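# Pull the tote out from beneath the desk

## Task

Move the tote out from beneath the desk so that, at the end, it stands upright and sits entirely away from the desk (neither beneath it nor resting on top of it). The utility cart must also be standing upright at the end, otherwise the task fails. The robot itself must not topple or finish leaning, which also fails the task. A result that holds only because the robot is still holding it is not counted as done.

## Robot and tools

ROBOT. TidyBot++: one mobile base (0.54 m long, 0.50 m wide, 0.38 m tall, four powered casters) carrying a single seven-joint arm with a two-finger gripper. The shoulder sits 0.12 m ahead of the base centre, 0.68 m off the floor. Arm segments: upper arm 0.42 m, forearm 0.31 m, hand 0.31 m to the hand point. The arm begins folded, hand pointing down, sticking up to 0.08 m past the base front. A downward-pointing hand reaches at most about 0.94 m height, and only near the base. Cameras: base_camera (fixed on the base, looking forward and down) and wrist_camera (looks along the hand).

FRAMES. Base frame: origin on the floor below the base centre, x forward, y left, z up. hand_pose (the point between the finger pads) is reported in it; its z axis runs along the fingers, and the fingers close along its y axis. The odometry frame is the base frame as it was at scene start; heading is positive to the left, range -3.142 to 3.142. base_odometry counts wheel rotation, so slipping shows as motion. base_tilt is in degrees, positive when leaning forward or right; tilt and heading each carry a fixed bias near 1 degree.

execute_actions. Arguments: "actions" (a list holding exactly one action, or empty to just read state and images) and optional "cameras" (list of "base_camera", "wrist_camera" or "all"; omitted or null means all, [] means none). One action may hold "base", "joints", or both, plus optional "speeds"; its motions start together.
- "base": one command only, each a relative offset from where the base last measured itself, not a pose. translate_m: straight drive in metres, forward positive, -2 to 2. strafe_m: sideways in metres, left positive, -2 to 2. rotate_rad: turn in place in radians, counter-clockwise positive, -6.3 to 6.3. A base move needing over 8.667 s at its top speed is refused.
- "joints": absolute target angles keyed by name (not offsets): joint_1_rad any angle (whole-arm yaw; positive is clockwise from above, opposite to rotate_rad), joint_2_rad -2.249 to 2.249 (shoulder), joint_3_rad any angle, joint_4_rad -2.579 to 2.579 (elbow), joint_5_rad any angle, joint_6_rad -2.099 to 2.099 (wrist), joint_7_rad any angle (hand roll; at 1.57 with hand down the fingers open left/right), gripper_pos 0 (open, about 85 mm gap) to 1 (closed, squeezing ~100 N). Unbounded joints go the short way, so give steps under half a turn. Tolerances: ±0.039 for joints 1 to 4, ±0.056 for 5 to 7, ±0.03 gripper.
- "speeds": caps for this action only: translate_m and strafe_m 0.05 to 0.5 m/s, rotate_rad 0.1 to 1.57 rad/s (the top values are defaults).
Any unknown key or out-of-range number rejects the whole call with no motion. An action ends within 15 s.

ARM GEOMETRY. With joint_1_rad = 0, joint_3_rad = 3.14, joint_5_rad = 0 (near the start), the arm moves in the vertical x-z plane. Tilt from vertical (forward positive): upper arm = joint_2_rad; forearm = joint_2_rad - joint_4_rad; hand = that minus joint_6_rad. Forward reach from the shoulder is the sum of length·sin(angle); height above it is the sum of length·cos(angle). Friction leaves the hand a centimetre or two off; to correct, send each joint its previous command plus (wanted minus read). Do not do that while holding something by commanding the read angle, since the arm sags under unsupported loads.

OTHER TOOLS. wait(seconds 0 to 10) commands nothing and returns state and images. zoom_image(camera, region [x0, y0, x1, y1] in pixels, top-left origin, at most 504x504) gives a closer look at that camera's latest image. read_manual(section="licences") returns licence text only. finished_scene(scene) ends the scene irrevocably once the last command has been held, and reports success; the goal must already hold by itself.

RESULT LINES. base_status and joint_status tell how each commanded motion ended: "done" (for the base this only means the wheels turned enough, even with slip), "off_target" (stopped short, may still push), "contact_stop"/"time_out" (target dropped, holds in place). "joint command not followed" with a "cause:" line means arm targets were withheld, e.g. self-collision; those joints show "not_followed" and may retry later. on_its_own lists uncommanded motion. motor_effort is percent of maximum, bracketed value being the peak. "ARM HIT" means the arm struck itself or the base hard. "MOTOR HOT" warns from 60 °C; at 75 °C an OVER-TEMPERATURE FAULT lets the arm sink and joints read "limit_stop_at_motor_heat" (resend the target). Gripper at 1 reading "done" means nothing is held; "off_target" means an object stopped the fingers. A reported stop cancels later motion calls in the same reply.

AVOID. A blocked base keeps shoving until time-out and may still claim "done". Joint torque over 104.5 N m (joints 1 to 4) or 51.3 N m (5 to 7) freezes the arm for 10 s. Catching the arm above about 0.8 m while driving, or pushing/pulling sideways on a raised hand, can tip the robot; retract or back off to recover. Avoid dropping, slamming, or shoving things hard, and keep the cart from falling. Loose objects may be nudged occasionally.

Each tool is called after "Request:" as name([rows], argument=value, ...), one row to a line, values as JSON.

## Session

Request:
execute_actions(actions=[])

Scene clock: 0.00 s.
base_odometry: x=+0.000 y=+0.000 heading=+0.000 (m, m, rad; odometry frame)
base_tilt: forward=-0.2 right=-0.1 (deg)
base_status: not commanded
joint_positions: joint_1_rad=+0.010 joint_2_rad=-0.336 joint_3_rad=+3.164 joint_4_rad=-2.532 joint_5_rad=+0.022 joint_6_rad=-0.901 joint_7_rad=+1.611 gripper_pos=+0.000
joint_status: not commanded
motor_effort: joint_1_rad=+0 joint_2_rad=-2 joint_3_rad=+1 joint_4_rad=+15 joint_5_rad=-1 joint_6_rad=+0 joint_7_rad=+0 (%)
hand_pose: x=+0.2488 y=-0.0073 z=+0.5840 quat_wxyz=(+0.006, +1.000, +0.011, +0.022) (m; base frame)
pictures: base_camera, wrist_camera
Images, in order (width x height): base_camera 644x364, wrist_camera 644x476.

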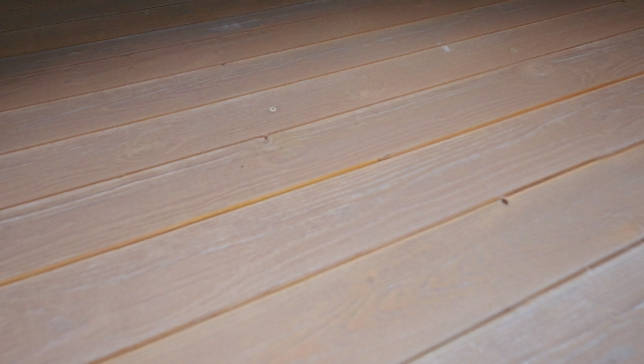

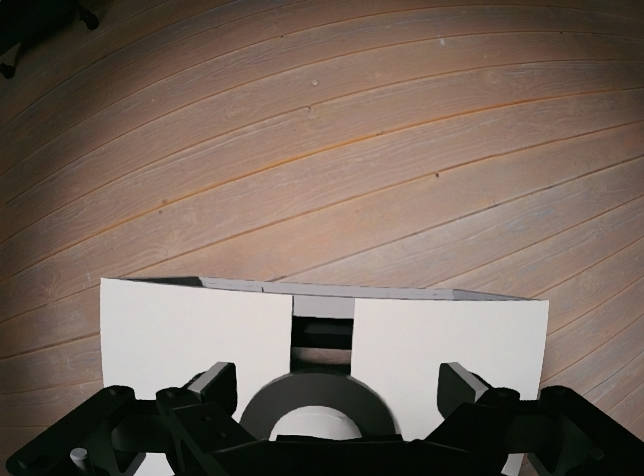

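Request:
execute_actions([
  {"base":{"rotate_rad":0.5},"joints":{"joint_6_rad":0.25}},
])

Scene clock: 8.37 s.
base_odometry: x=+0.000 y=+0.000 heading=+0.499 (m, m, rad; odometry frame)
base_tilt: forward=-0.2 right=-0.1 (deg)
base_status: done
joint_positions: joint_1_rad=+0.010 joint_2_rad=-0.336 joint_3_rad=+3.164 joint_4_rad=-2.531 joint_5_rad=+0.022 joint_6_rad=+0.244 joint_7_rad=+1.611 gripper_pos=+0.000
joint_status: all done
motor_effort: joint_1_rad=+0(1) joint_2_rad=-7(7) joint_3_rad=+1(2) joint_4_rad=+20(21) joint_5_rad=-1(1) joint_6_rad=+6(7) joint_7_rad=+0(0) (%)
hand_pose: x=+0.5246 y=-0.0104 z=+0.7799 quat_wxyz=(+0.021, +0.828, +0.012, +0.560) (m; base frame)
pictures: base_camera, wrist_camera
camera_calibration (this result's frames):
wrist_camera: T_world_to_cam=[[0.0251509, -0.999434, 0.0223545, -0.036223], [-0.345193, -0.0296687, -0.938063, 0.970932], [0.938195, 0.0158765, -0.345744, -0.092325], [0, 0, 0, 1]] pos_world=[0.422689, -0.00593049, 0.879684]
Images, in order (width x height): base_camera 644x364, wrist_camera 644x476.

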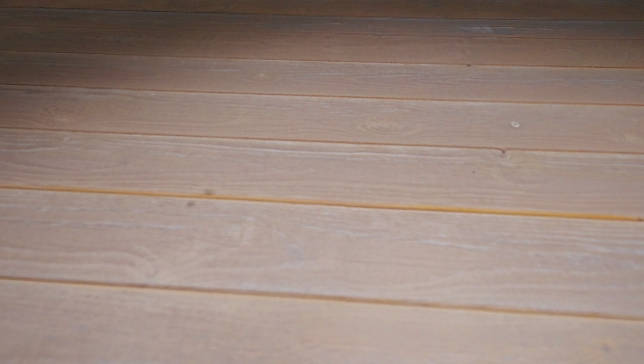

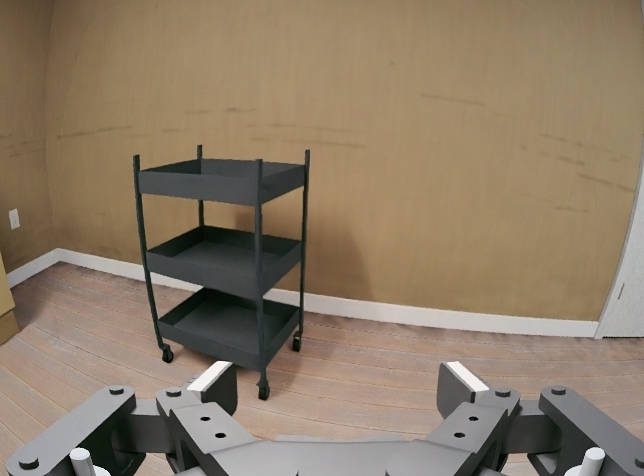

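Request:
execute_actions([
  {"base":{"rotate_rad":1.1}},
])

Scene clock: 15.43 s.
base_odometry: x=+0.000 y=+0.000 heading=+1.599 (m, m, rad; odometry frame)
base_tilt: forward=-0.1 right=+0.0 (deg)
base_status: done
joint_positions: joint_1_rad=+0.010 joint_2_rad=-0.336 joint_3_rad=+3.164 joint_4_rad=-2.531 joint_5_rad=+0.022 joint_6_rad=+0.244 joint_7_rad=+1.611 gripper_pos=+0.000
joint_status: not commanded
motor_effort: joint_1_rad=+0(1) joint_2_rad=-7(8) joint_3_rad=+1(2) joint_4_rad=+21(20) joint_5_rad=-1(1) joint_6_rad=+7(6) joint_7_rad=+1(0) (%)
hand_pose: x=+0.5246 y=-0.0104 z=+0.7799 quat_wxyz=(+0.021, +0.828, +0.012, +0.560) (m; base frame)
pictures: base_camera, wrist_camera
camera_calibration (this result's frames):
wrist_camera: T_world_to_cam=[[0.0251509, -0.999434, 0.0223546, -0.0362231], [-0.345193, -0.0296687, -0.938063, 0.970932], [0.938195, 0.0158765, -0.345744, -0.092325], [0, 0, 0, 1]] pos_world=[0.422689, -0.00593047, 0.879684]
Images, in order (width x height): base_camera 644x364, wrist_camera 644x476.

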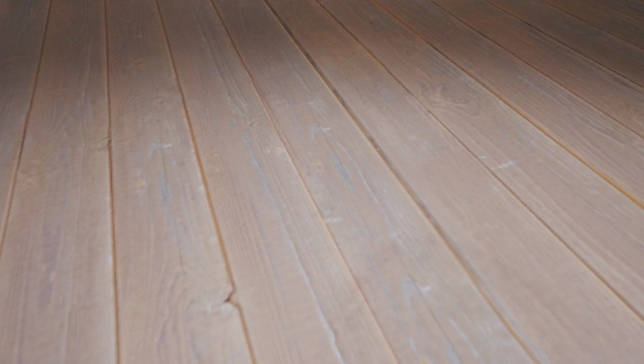

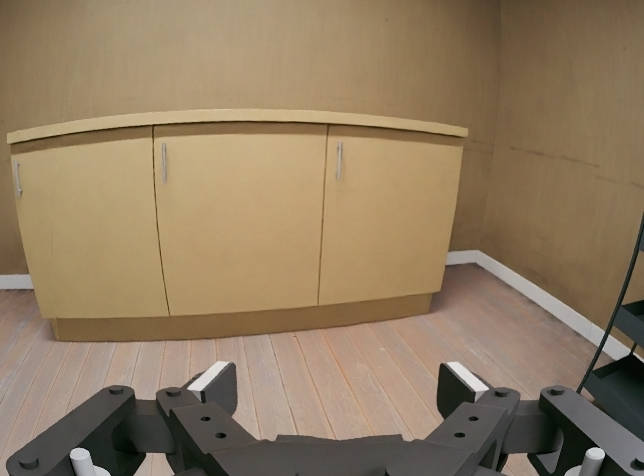

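Request:
execute_actions([
  {"base":{"rotate_rad":1.6}},
])

Scene clock: 22.13 s.
base_odometry: x=+0.000 y=+0.000 heading=-3.085 (m, m, rad; odometry frame)
base_tilt: forward=-0.1 right=-0.1 (deg)
base_status: done
joint_positions: joint_1_rad=+0.010 joint_2_rad=-0.336 joint_3_rad=+3.164 joint_4_rad=-2.531 joint_5_rad=+0.022 joint_6_rad=+0.244 joint_7_rad=+1.611 gripper_pos=+0.000
joint_status: not commanded
motor_effort: joint_1_rad=+0(1) joint_2_rad=-7(8) joint_3_rad=+1(3) joint_4_rad=+20(20) joint_5_rad=+0(1) joint_6_rad=+6(6) joint_7_rad=+0(0) (%)
hand_pose: x=+0.5246 y=-0.0104 z=+0.7799 quat_wxyz=(+0.021, +0.828, +0.012, +0.560) (m; base frame)
pictures: base_camera, wrist_camera
camera_calibration (this result's frames):
wrist_camera: T_world_to_cam=[[0.0251509, -0.999434, 0.0223546, -0.0362231], [-0.345194, -0.0296688, -0.938062, 0.970932], [0.938194, 0.0158765, -0.345744, -0.0923247], [0, 0, 0, 1]] pos_world=[0.422689, -0.00593047, 0.879683]
Images, in order (width x height): base_camera 644x364, wrist_camera 644x476.

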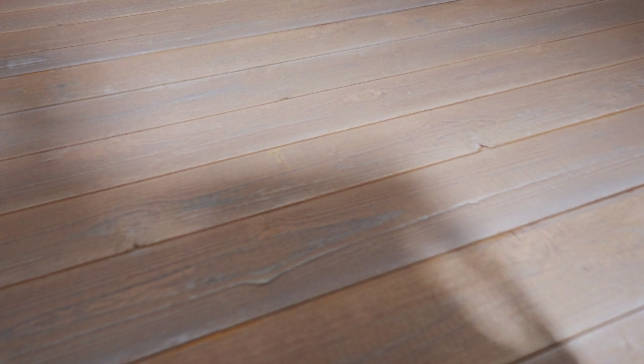

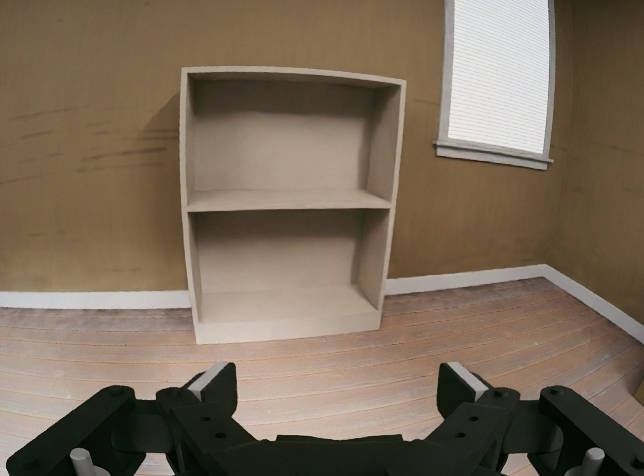

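Request:
execute_actions([
  {"base":{"rotate_rad":1.7}},
])

Scene clock: 30.67 s.
base_odometry: x=+0.000 y=+0.000 heading=-1.386 (m, m, rad; odometry frame)
base_tilt: forward=-0.2 right=-0.1 (deg)
base_status: done
joint_positions: joint_1_rad=+0.010 joint_2_rad=-0.336 joint_3_rad=+3.164 joint_4_rad=-2.531 joint_5_rad=+0.022 joint_6_rad=+0.244 joint_7_rad=+1.611 gripper_pos=+0.000
joint_status: not commanded
motor_effort: joint_1_rad=+0(1) joint_2_rad=-7(8) joint_3_rad=+1(2) joint_4_rad=+21(20) joint_5_rad=-1(1) joint_6_rad=+6(6) joint_7_rad=+1(0) (%)
hand_pose: x=+0.5246 y=-0.0104 z=+0.7799 quat_wxyz=(+0.021, +0.828, +0.012, +0.560) (m; base frame)
pictures: base_camera, wrist_camera
camera_calibration (this result's frames):
wrist_camera: T_world_to_cam=[[0.0251512, -0.999434, 0.0223548, -0.0362233], [-0.345193, -0.029669, -0.938063, 0.970932], [0.938195, 0.0158766, -0.345744, -0.0923252], [0, 0, 0, 1]] pos_world=[0.422689, -0.00593042, 0.879684]
Images, in order (width x height): base_camera 644x364, wrist_camera 644x476.

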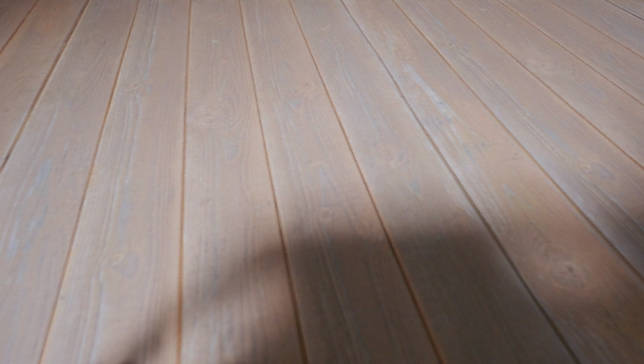

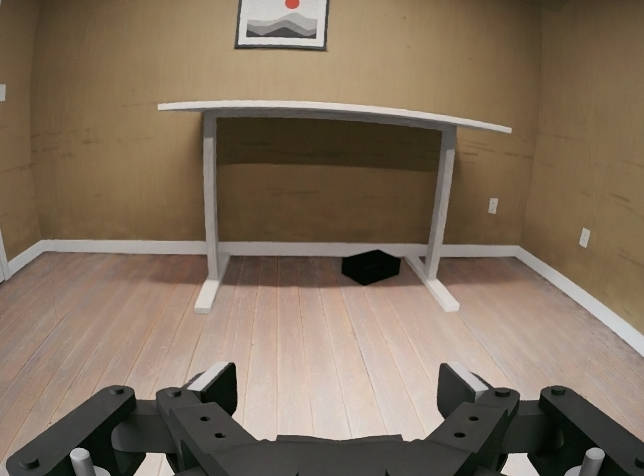

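Request:
execute_actions([
  {"base":{"translate_m":1.15},"joints":{"joint_2_rad":1.4,"joint_4_rad":-1.0,"joint_6_rad":-0.1}},
])

Request:
execute_actions([
  {"base":{"strafe_m":-0.2}},
])

Scene clock: 54.13 s.
base_odometry: x=+0.213 y=-1.130 heading=-1.385 (m, m, rad; odometry frame)
base_tilt: forward=+0.0 right=-0.1 (deg)
base_status: done
joint_positions: joint_1_rad=+0.010 joint_2_rad=+1.396 joint_3_rad=+3.164 joint_4_rad=-1.007 joint_5_rad=+0.022 joint_6_rad=-0.071 joint_7_rad=+1.611 gripper_pos=+0.000
joint_status: all done
motor_effort: joint_1_rad=+0(1) joint_2_rad=-53(54) joint_3_rad=+1(1) joint_4_rad=+15(22) joint_5_rad=-1(1) joint_6_rad=+4(7) joint_7_rad=+0(0) (%)
hand_pose: x=+0.9377 y=-0.0196 z=+0.2781 quat_wxyz=(+0.024, +0.944, +0.026, +0.327) (m; base frame)
pictures: base_camera, wrist_camera
camera_calibration (this result's frames):
wrist_camera: T_world_to_cam=[[0.0458192, -0.998633, 0.0251646, -0.0646781], [-0.767195, -0.0513116, -0.639358, 0.954799], [0.639775, 0.00998876, -0.768497, -0.255986], [0, 0, 0, 1]] pos_world=[0.899254, -0.0130404, 0.415361]
Images, in order (width x height): base_camera 644x364, wrist_camera 644x476.

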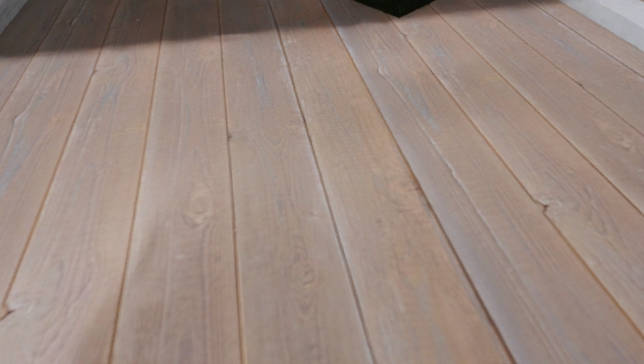

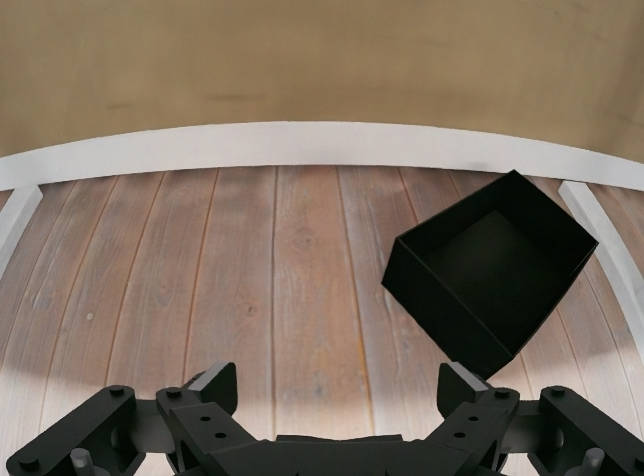

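Scene clock: 55.77 s.
base_odometry: x=+0.016 y=-1.167 heading=-1.385 (m, m, rad; odometry frame)
base_tilt: forward=-0.1 right=+0.0 (deg)
base_status: done
joint_positions: joint_1_rad=+0.018 joint_2_rad=+1.396 joint_3_rad=+3.164 joint_4_rad=-1.007 joint_5_rad=+0.022 joint_6_rad=-0.072 joint_7_rad=+1.611 gripper_pos=+0.000
joint_status: not commanded
motor_effort: joint_1_rad=-1(6) joint_2_rad=-52(53) joint_3_rad=+0(2) joint_4_rad=+15(17) joint_5_rad=-1(1) joint_6_rad=+4(4) joint_7_rad=+0(0) (%)
hand_pose: x=+0.9373 y=-0.0259 z=+0.2779 quat_wxyz=(+0.025, +0.945, +0.022, +0.327) (m; base frame)
pictures: base_camera, wrist_camera
camera_calibration (this result's frames):
wrist_camera: T_world_to_cam=[[0.0380757, -0.998959, 0.0251272, -0.0637311], [-0.76812, -0.0453426, -0.638699, 0.954911], [0.639173, 0.00501821, -0.769046, -0.255214], [0, 0, 0, 1]] pos_world=[0.899039, -0.0190859, 0.41523]
Images, in order (width x height): base_camera 644x364, wrist_camera 644x476.

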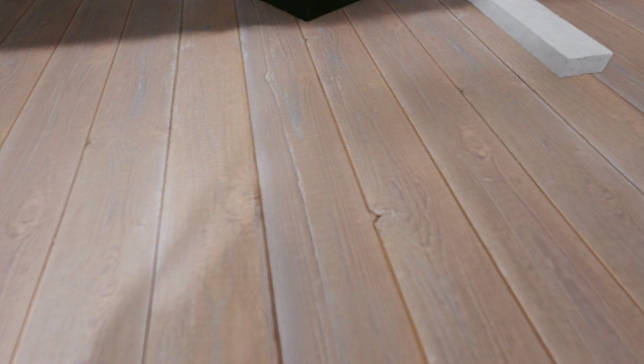

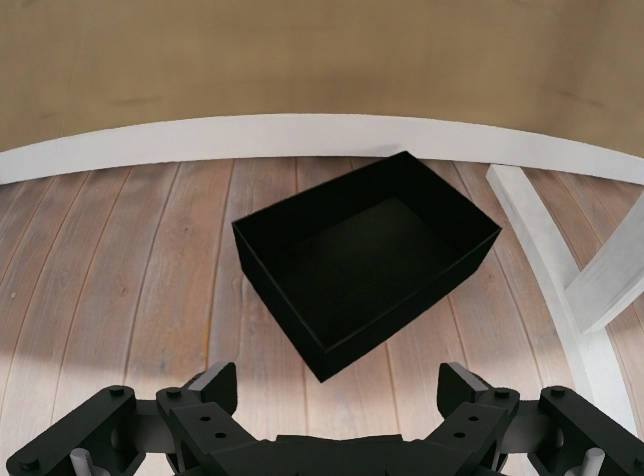

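Request:
execute_actions([
  {"base":{"translate_m":0.42},"joints":{"joint_6_rad":-0.72,"gripper_pos":1}},
])

Request:
execute_actions([
  {"joints":{"joint_2_rad":1.65,"joint_4_rad":-0.94,"joint_6_rad":-0.57}},
])

Scene clock: 71.03 s.
base_odometry: x=+0.094 y=-1.580 heading=-1.385 (m, m, rad; odometry frame)
base_tilt: forward=-0.1 right=-0.1 (deg)
base_status: done
joint_positions: joint_1_rad=+0.018 joint_2_rad=+1.401 joint_3_rad=+3.164 joint_4_rad=-1.002 joint_5_rad=+0.022 joint_6_rad=-0.717 joint_7_rad=+1.611 gripper_pos=+0.999
joint_status: all done
motor_effort: joint_1_rad=+0(0) joint_2_rad=-49(54) joint_3_rad=+0(0) joint_4_rad=+13(18) joint_5_rad=+0(0) joint_6_rad=-1(5) joint_7_rad=+1(0) (%)
hand_pose: x=+0.7517 y=-0.0273 z=+0.2091 quat_wxyz=(+0.019, +1.000, +0.018, +0.010) (m; base frame)
pictures: base_camera, wrist_camera
camera_calibration (this result's frames):
wrist_camera: T_world_to_cam=[[0.0224874, -0.999747, 0.00110964, -0.0395757], [-0.998581, -0.0225148, -0.0482673, 0.818697], [0.0482801, -0.0000226542, -0.998834, 0.302565], [0, 0, 0, 1]] pos_world=[0.803818, -0.0211261, 0.341772]
Images, in order (width x height): base_camera 644x364, wrist_camera 644x476.

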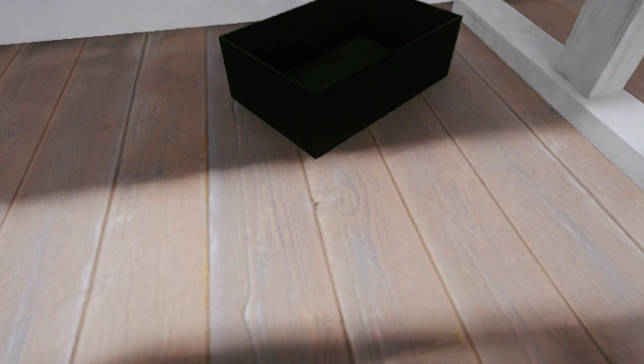

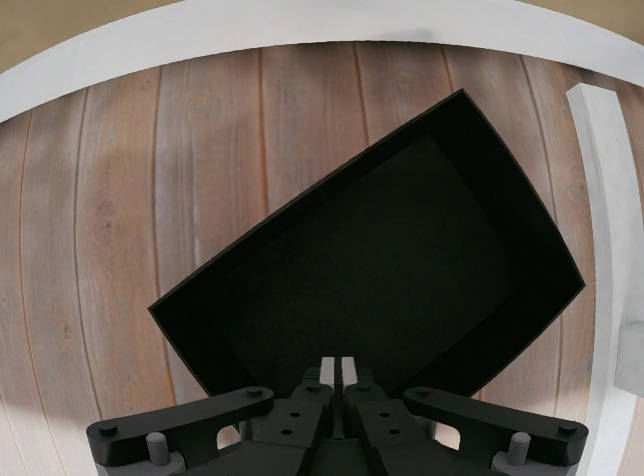

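Scene clock: 72.70 s.
base_odometry: x=+0.094 y=-1.580 heading=-1.385 (m, m, rad; odometry frame)
base_tilt: forward=-0.1 right=-0.1 (deg)
base_status: not commanded
joint_positions: joint_1_rad=+0.018 joint_2_rad=+1.650 joint_3_rad=+3.164 joint_4_rad=-0.947 joint_5_rad=+0.022 joint_6_rad=-0.598 joint_7_rad=+1.611 gripper_pos=+0.999
joint_status: all done
motor_effort: joint_1_rad=+0(2) joint_2_rad=-46(50) joint_3_rad=+1(1) joint_4_rad=+9(13) joint_5_rad=-1(0) joint_6_rad=-1(1) joint_7_rad=+1(0) (%)
hand_pose: x=+0.6839 y=-0.0253 z=+0.0685 quat_wxyz=(+0.016, +0.999, +0.021, -0.028) (m; base frame)
pictures: base_camera, wrist_camera
camera_calibration (this result's frames):
wrist_camera: T_world_to_cam=[[0.0277808, -0.999606, -0.00406437, -0.0391582], [-0.99924, -0.0278815, 0.0272554, 0.739407], [-0.027358, 0.0033041, -0.99962, 0.217315], [0, 0, 0, 1]] pos_world=[0.745878, -0.019245, 0.196921]
Images, in order (width x height): base_camera 644x364, wrist_camera 644x476.

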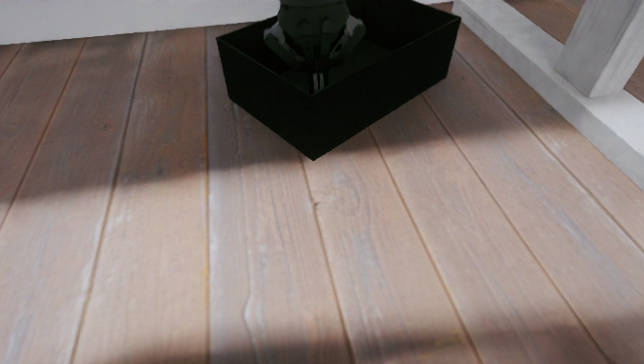

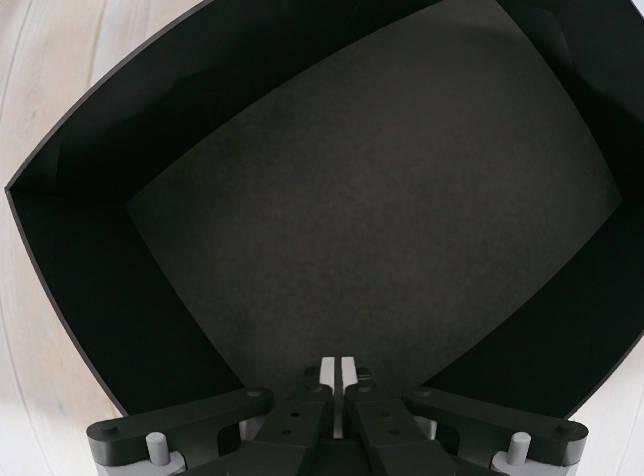

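Request:
execute_actions([
  {"base":{"translate_m":-1.0},"speeds":{"translate_m":0.25}},
])

Request:
execute_actions([
  {"joints":{"joint_2_rad":1.2,"joint_6_rad":-0.3}},
])

Scene clock: 91.10 s.
base_odometry: x=-0.091 y=-0.598 heading=-1.385 (m, m, rad; odometry frame)
base_tilt: forward=+0.0 right=-0.1 (deg)
base_status: done
joint_positions: joint_1_rad=+0.018 joint_2_rad=+1.648 joint_3_rad=+3.164 joint_4_rad=-0.939 joint_5_rad=+0.022 joint_6_rad=-0.592 joint_7_rad=+1.611 gripper_pos=+0.999
joint_status: not commanded
motor_effort: joint_1_rad=+0(2) joint_2_rad=-47(48) joint_3_rad=+1(1) joint_4_rad=+9(10) joint_5_rad=+0(0) joint_6_rad=-1(3) joint_7_rad=+1(0) (%)
hand_pose: x=+0.6919 y=-0.0252 z=+0.0709 quat_wxyz=(+0.016, +0.999, +0.021, -0.020) (m; base frame)
pictures: base_camera, wrist_camera
camera_calibration (this result's frames):
wrist_camera: T_world_to_cam=[[0.0284719, -0.999589, -0.00344997, -0.0398182], [-0.999532, -0.0285087, 0.0111322, 0.748602], [-0.011226, 0.00313139, -0.999932, 0.208727], [0, 0, 0, 1]] pos_world=[0.751728, -0.0191137, 0.200242]
Images, in order (width x height): base_camera 644x364, wrist_camera 644x476.

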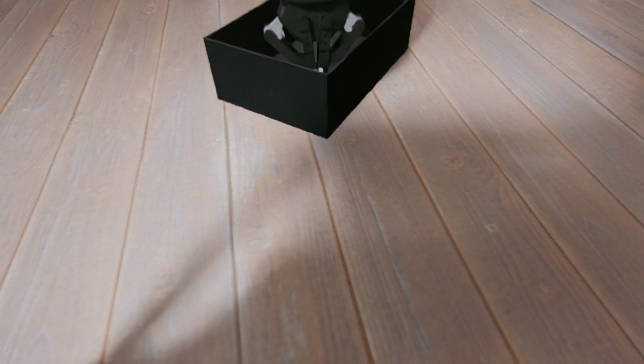

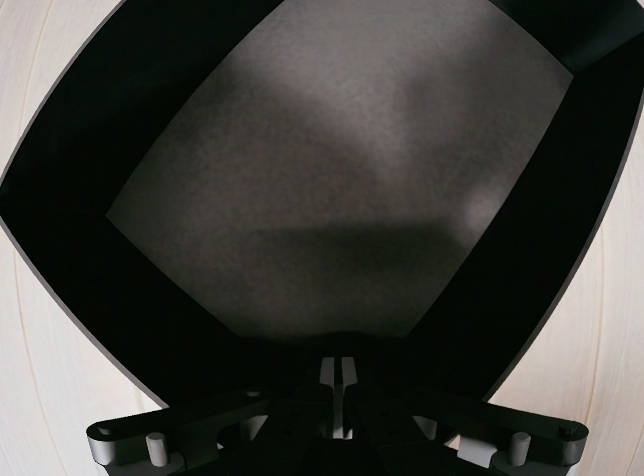

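Scene clock: 93.07 s.
base_odometry: x=-0.091 y=-0.598 heading=-1.385 (m, m, rad; odometry frame)
base_tilt: forward=-0.1 right=-0.1 (deg)
base_status: not commanded
joint_positions: joint_1_rad=+0.018 joint_2_rad=+1.201 joint_3_rad=+3.164 joint_4_rad=-0.935 joint_5_rad=+0.022 joint_6_rad=-0.322 joint_7_rad=+1.611 gripper_pos=+0.999
joint_status: all done
motor_effort: joint_1_rad=+0(0) joint_2_rad=-54(55) joint_3_rad=+0(1) joint_4_rad=+20(20) joint_5_rad=-1(0) joint_6_rad=+4(5) joint_7_rad=+1(0) (%)
hand_pose: x=+0.9730 y=-0.0282 z=+0.4238 quat_wxyz=(+0.028, +0.942, +0.019, +0.334) (m; base frame)
pictures: base_camera, wrist_camera
camera_calibration (this result's frames):
wrist_camera: T_world_to_cam=[[0.029909, -0.999149, 0.0284067, -0.06449], [-0.757966, -0.0411976, -0.650992, 1.07082], [0.651608, -0.00206076, -0.758553, -0.182542], [0, 0, 0, 1]] pos_world=[0.932519, -0.0206961, 0.560458]
Images, in order (width x height): base_camera 644x364, wrist_camera 644x476.

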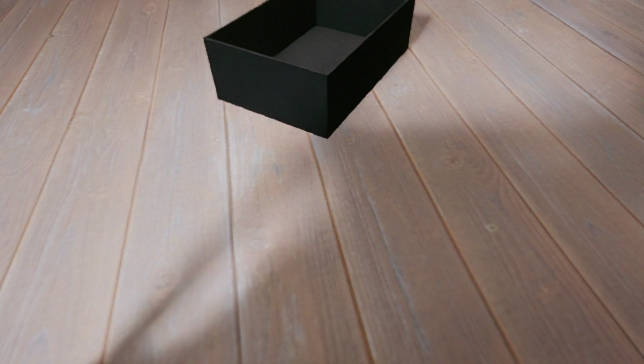

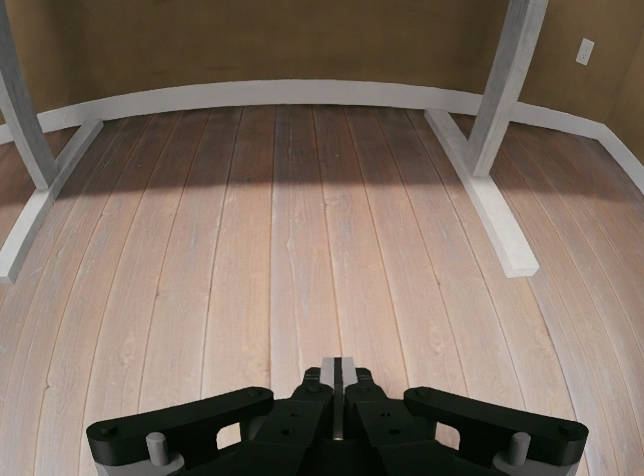

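Request:
finished_scene(scene=1)

The scene is finished: the task was done.


## Next scene

The same job, from a new start.

Request:
execute_actions([
  {"joints":{"joint_6_rad":0.25}},
])

Scene clock: 1.40 s.
base_odometry: x=+0.000 y=+0.000 heading=+0.000 (m, m, rad; odometry frame)
base_tilt: forward=-0.2 right=-0.2 (deg)
base_status: not commanded
joint_positions: joint_1_rad=+0.032 joint_2_rad=-0.368 joint_3_rad=+3.127 joint_4_rad=-2.515 joint_5_rad=+0.012 joint_6_rad=+0.245 joint_7_rad=+1.557 gripper_pos=+0.000
joint_status: all done
motor_effort: joint_1_rad=-1(0) joint_2_rad=-7(7) joint_3_rad=+1(2) joint_4_rad=+20(21) joint_5_rad=-1(1) joint_6_rad=+7(8) joint_7_rad=+0(0) (%)
hand_pose: x=+0.5255 y=-0.0044 z=+0.8022 quat_wxyz=(+0.006, +0.814, -0.006, +0.581) (m; base frame)
pictures: base_camera, wrist_camera
camera_calibration (this result's frames):
wrist_camera: T_world_to_cam=[[0.013982, -0.999667, -0.021677, 0.0104128], [-0.297167, 0.0165451, -0.954682, 0.980702], [0.954723, 0.01979, -0.296837, -0.133488], [0, 0, 0, 1]] pos_world=[0.418731, -0.00317481, 0.896861]
Images, in order (width x height): base_camera 644x364, wrist_camera 644x476.

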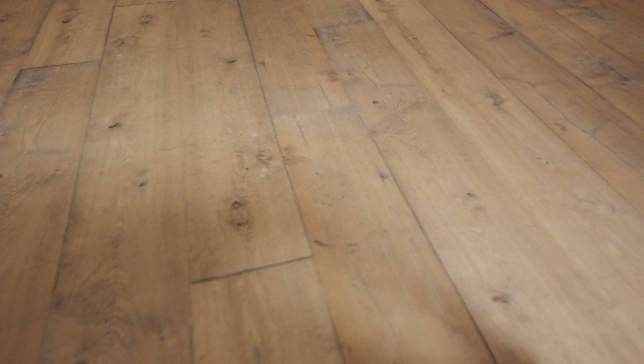

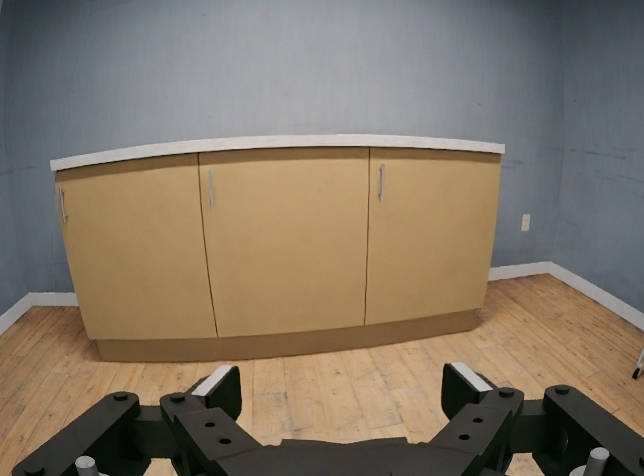

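Request:
execute_actions([
  {"base":{"rotate_rad":3.3}},
])

Scene clock: 8.20 s.
base_odometry: x=+0.000 y=+0.000 heading=-2.984 (m, m, rad; odometry frame)
base_tilt: forward=-0.2 right=-0.1 (deg)
base_status: done
joint_positions: joint_1_rad=+0.032 joint_2_rad=-0.368 joint_3_rad=+3.127 joint_4_rad=-2.515 joint_5_rad=+0.012 joint_6_rad=+0.245 joint_7_rad=+1.557 gripper_pos=+0.000
joint_status: not commanded
motor_effort: joint_1_rad=+0(1) joint_2_rad=-6(8) joint_3_rad=+1(2) joint_4_rad=+21(22) joint_5_rad=-1(1) joint_6_rad=+7(7) joint_7_rad=+0(0) (%)
hand_pose: x=+0.5255 y=-0.0044 z=+0.8022 quat_wxyz=(+0.006, +0.814, -0.006, +0.581) (m; base frame)
pictures: base_camera, wrist_camera
camera_calibration (this result's frames):
wrist_camera: T_world_to_cam=[[0.0139824, -0.999667, -0.0216767, 0.0104125], [-0.297167, 0.0165448, -0.954682, 0.980702], [0.954723, 0.0197903, -0.296837, -0.133488], [0, 0, 0, 1]] pos_world=[0.418731, -0.0031747, 0.896861]
Images, in order (width x height): base_camera 644x364, wrist_camera 644x476.

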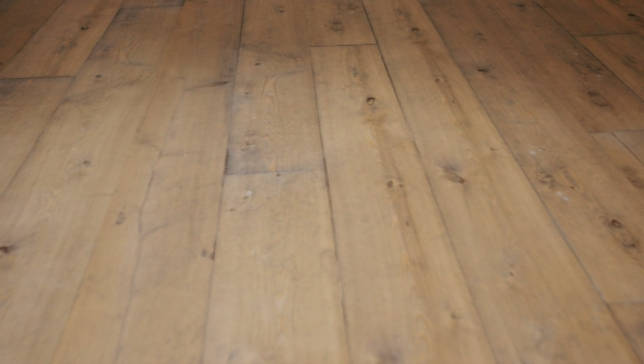

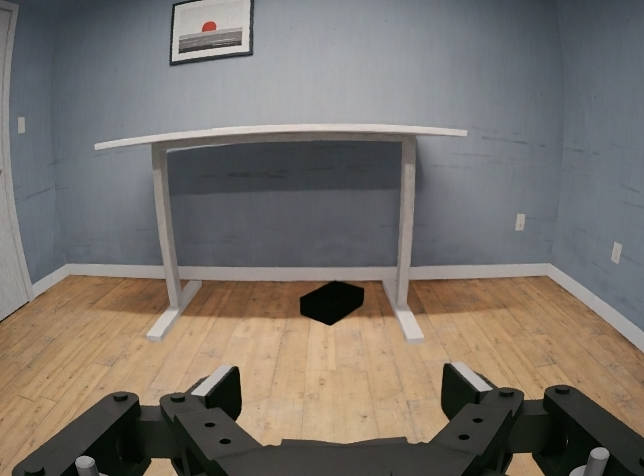

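Request:
execute_actions([
  {"base":{"translate_m":1.37},"speeds":{"translate_m":0.4},"joints":{"joint_2_rad":1.4,"joint_4_rad":-1.0,"joint_6_rad":-0.72,"gripper_pos":1}},
])

Scene clock: 20.50 s.
base_odometry: x=-1.353 y=-0.216 heading=-2.983 (m, m, rad; odometry frame)
base_tilt: forward=+0.0 right=-0.1 (deg)
base_status: done
joint_positions: joint_1_rad=+0.032 joint_2_rad=+1.399 joint_3_rad=+3.127 joint_4_rad=-1.006 joint_5_rad=+0.012 joint_6_rad=-0.694 joint_7_rad=+1.557 gripper_pos=+0.999
joint_status: all done
motor_effort: joint_1_rad=+0(0) joint_2_rad=-50(54) joint_3_rad=+0(0) joint_4_rad=+12(23) joint_5_rad=-1(1) joint_6_rad=-1(8) joint_7_rad=+0(1) (%)
hand_pose: x=+0.7582 y=-0.0129 z=+0.2103 quat_wxyz=(-0.003, +1.000, -0.017, +0.022) (m; base frame)
pictures: base_camera, wrist_camera
camera_calibration (this result's frames):
wrist_camera: T_world_to_cam=[[-0.0452978, -0.998029, -0.0434407, 0.0354199], [-0.996272, 0.0483283, -0.0714535, 0.829612], [0.073412, 0.0400421, -0.996498, 0.284413], [0, 0, 0, 1]] pos_world=[0.807245, -0.0161321, 0.344234]
Images, in order (width x height): base_camera 644x364, wrist_camera 644x476.

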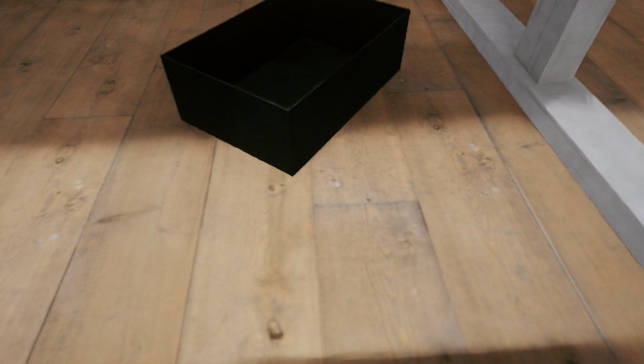

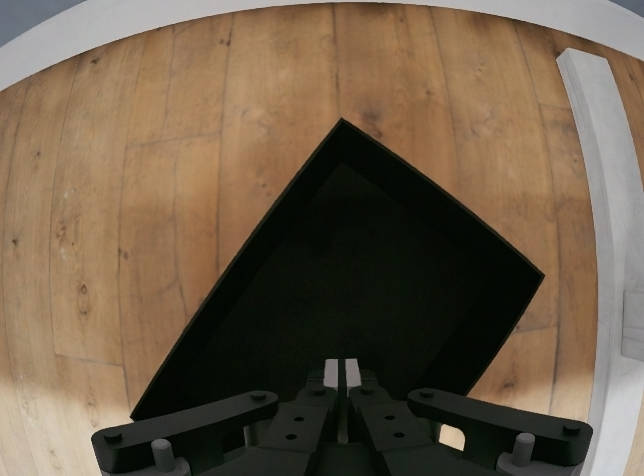

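Request:
execute_actions([
  {"joints":{"joint_1_rad":-0.04,"joint_2_rad":1.65,"joint_4_rad":-0.94,"joint_6_rad":-0.57}},
])

Request:
execute_actions([
  {"base":{"translate_m":-0.9},"speeds":{"translate_m":0.25}},
])

Request:
execute_actions([
  {"joints":{"joint_2_rad":1.2,"joint_6_rad":-0.45}},
])

Scene clock: 31.00 s.
base_odometry: x=-1.353 y=-0.216 heading=-2.983 (m, m, rad; odometry frame)
base_tilt: forward=+0.0 right=+0.0 (deg)
base_status: not commanded
joint_positions: joint_1_rad=-0.025 joint_2_rad=+1.650 joint_3_rad=+3.127 joint_4_rad=-0.947 joint_5_rad=+0.012 joint_6_rad=-0.596 joint_7_rad=+1.557 gripper_pos=+0.999
joint_status: all done
motor_effort: joint_1_rad=+0(2) joint_2_rad=-47(53) joint_3_rad=+0(1) joint_4_rad=+9(11) joint_5_rad=-1(1) joint_6_rad=-1(2) joint_7_rad=+0(0) (%)
hand_pose: x=+0.6848 y=+0.0219 z=+0.0690 quat_wxyz=(-0.004, +1.000, +0.011, -0.026) (m; base frame)
pictures: base_camera, wrist_camera
camera_calibration (this result's frames):
wrist_camera: T_world_to_cam=[[0.00596077, -0.999062, -0.0429016, 0.0255289], [-0.999695, -0.00698212, 0.0236965, 0.74171], [-0.0239738, 0.0427473, -0.998798, 0.214407], [0, 0, 0, 1]] pos_world=[0.746472, 0.0215184, 0.197669]
Images, in order (width x height): base_camera 644x364, wrist_camera 644x476.

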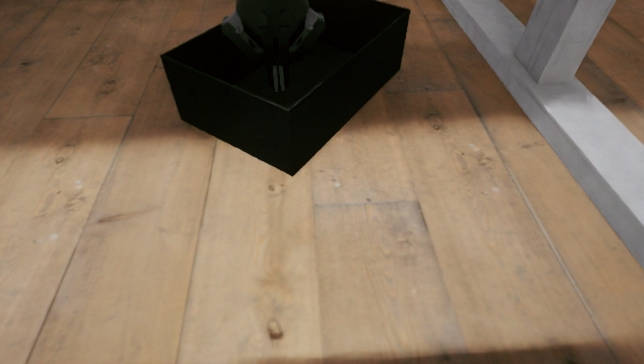

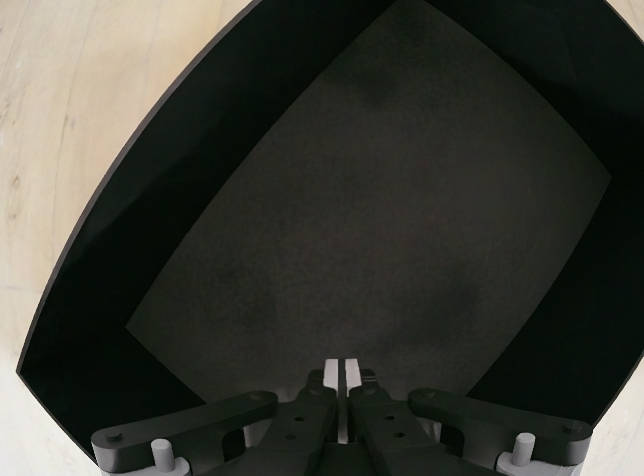

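Scene clock: 35.47 s.
base_odometry: x=-0.464 y=-0.074 heading=-2.983 (m, m, rad; odometry frame)
base_tilt: forward=-0.2 right=-0.1 (deg)
base_status: done
joint_positions: joint_1_rad=-0.026 joint_2_rad=+1.649 joint_3_rad=+3.127 joint_4_rad=-0.940 joint_5_rad=+0.012 joint_6_rad=-0.590 joint_7_rad=+1.557 gripper_pos=+0.999
joint_status: not commanded
motor_effort: joint_1_rad=+0(3) joint_2_rad=-48(49) joint_3_rad=+0(1) joint_4_rad=+9(11) joint_5_rad=-1(1) joint_6_rad=-1(4) joint_7_rad=+1(1) (%)
hand_pose: x=+0.6915 y=+0.0226 z=+0.0707 quat_wxyz=(-0.004, +1.000, +0.011, -0.019) (m; base frame)
pictures: base_camera, wrist_camera
camera_calibration (this result's frames):
wrist_camera: T_world_to_cam=[[0.00738875, -0.999038, -0.0432239, 0.0253159], [-0.999925, -0.00780269, 0.00941578, 0.749511], [-0.00974399, 0.0431511, -0.999021, 0.206401], [0, 0, 0, 1]] pos_world=[0.751279, 0.0222333, 0.200236]
Images, in order (width x height): base_camera 644x364, wrist_camera 644x476.

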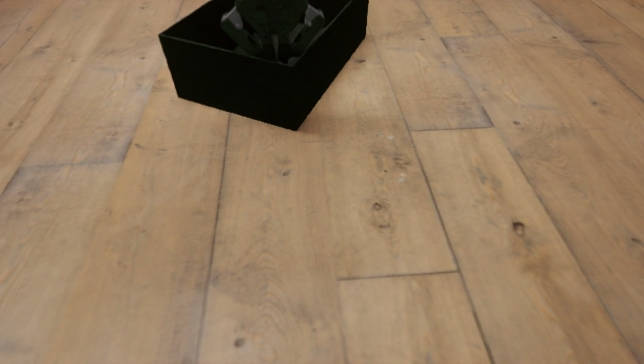

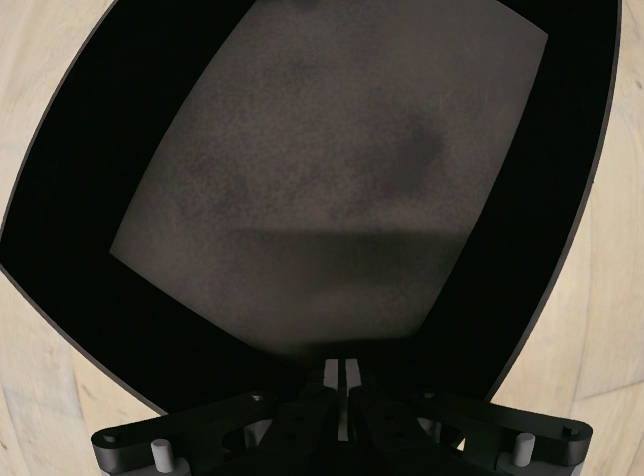

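Scene clock: 37.43 s.
base_odometry: x=-0.464 y=-0.074 heading=-2.983 (m, m, rad; odometry frame)
base_tilt: forward=-0.1 right=-0.1 (deg)
base_status: not commanded
joint_positions: joint_1_rad=-0.026 joint_2_rad=+1.201 joint_3_rad=+3.127 joint_4_rad=-0.935 joint_5_rad=+0.012 joint_6_rad=-0.472 joint_7_rad=+1.557 gripper_pos=+0.999
joint_status: all done
motor_effort: joint_1_rad=+0(0) joint_2_rad=-54(56) joint_3_rad=+0(0) joint_4_rad=+18(19) joint_5_rad=+0(1) joint_6_rad=+3(4) joint_7_rad=+0(0) (%)
hand_pose: x=+0.9347 y=+0.0293 z=+0.3980 quat_wxyz=(-0.008, +0.964, +0.011, +0.264) (m; base frame)
pictures: base_camera, wrist_camera
camera_calibration (this result's frames):
wrist_camera: T_world_to_cam=[[0.0333864, -0.998287, -0.0480488, 0.0219876], [-0.846198, -0.00265276, -0.532861, 1.06169], [0.531821, 0.0584492, -0.844837, -0.0324965], [0, 0, 0, 1]] pos_world=[0.914951, 0.0266658, 0.539337]
Images, in order (width x height): base_camera 644x364, wrist_camera 644x476.

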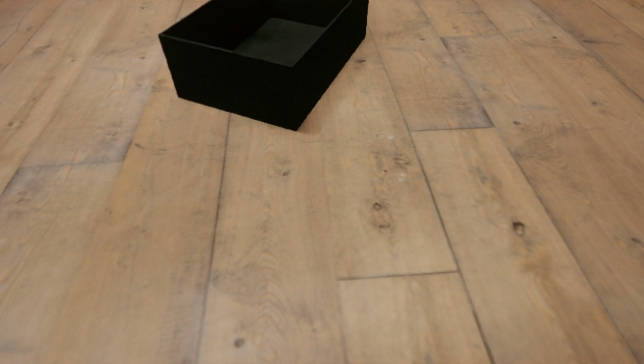

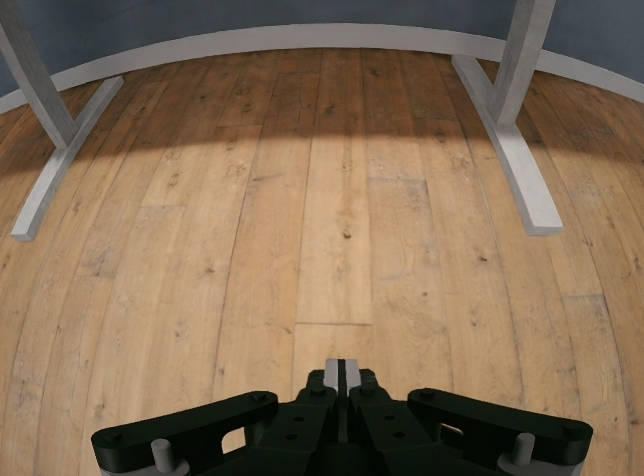

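Request:
finished_scene(scene=2)

The scene is finished: the task was done.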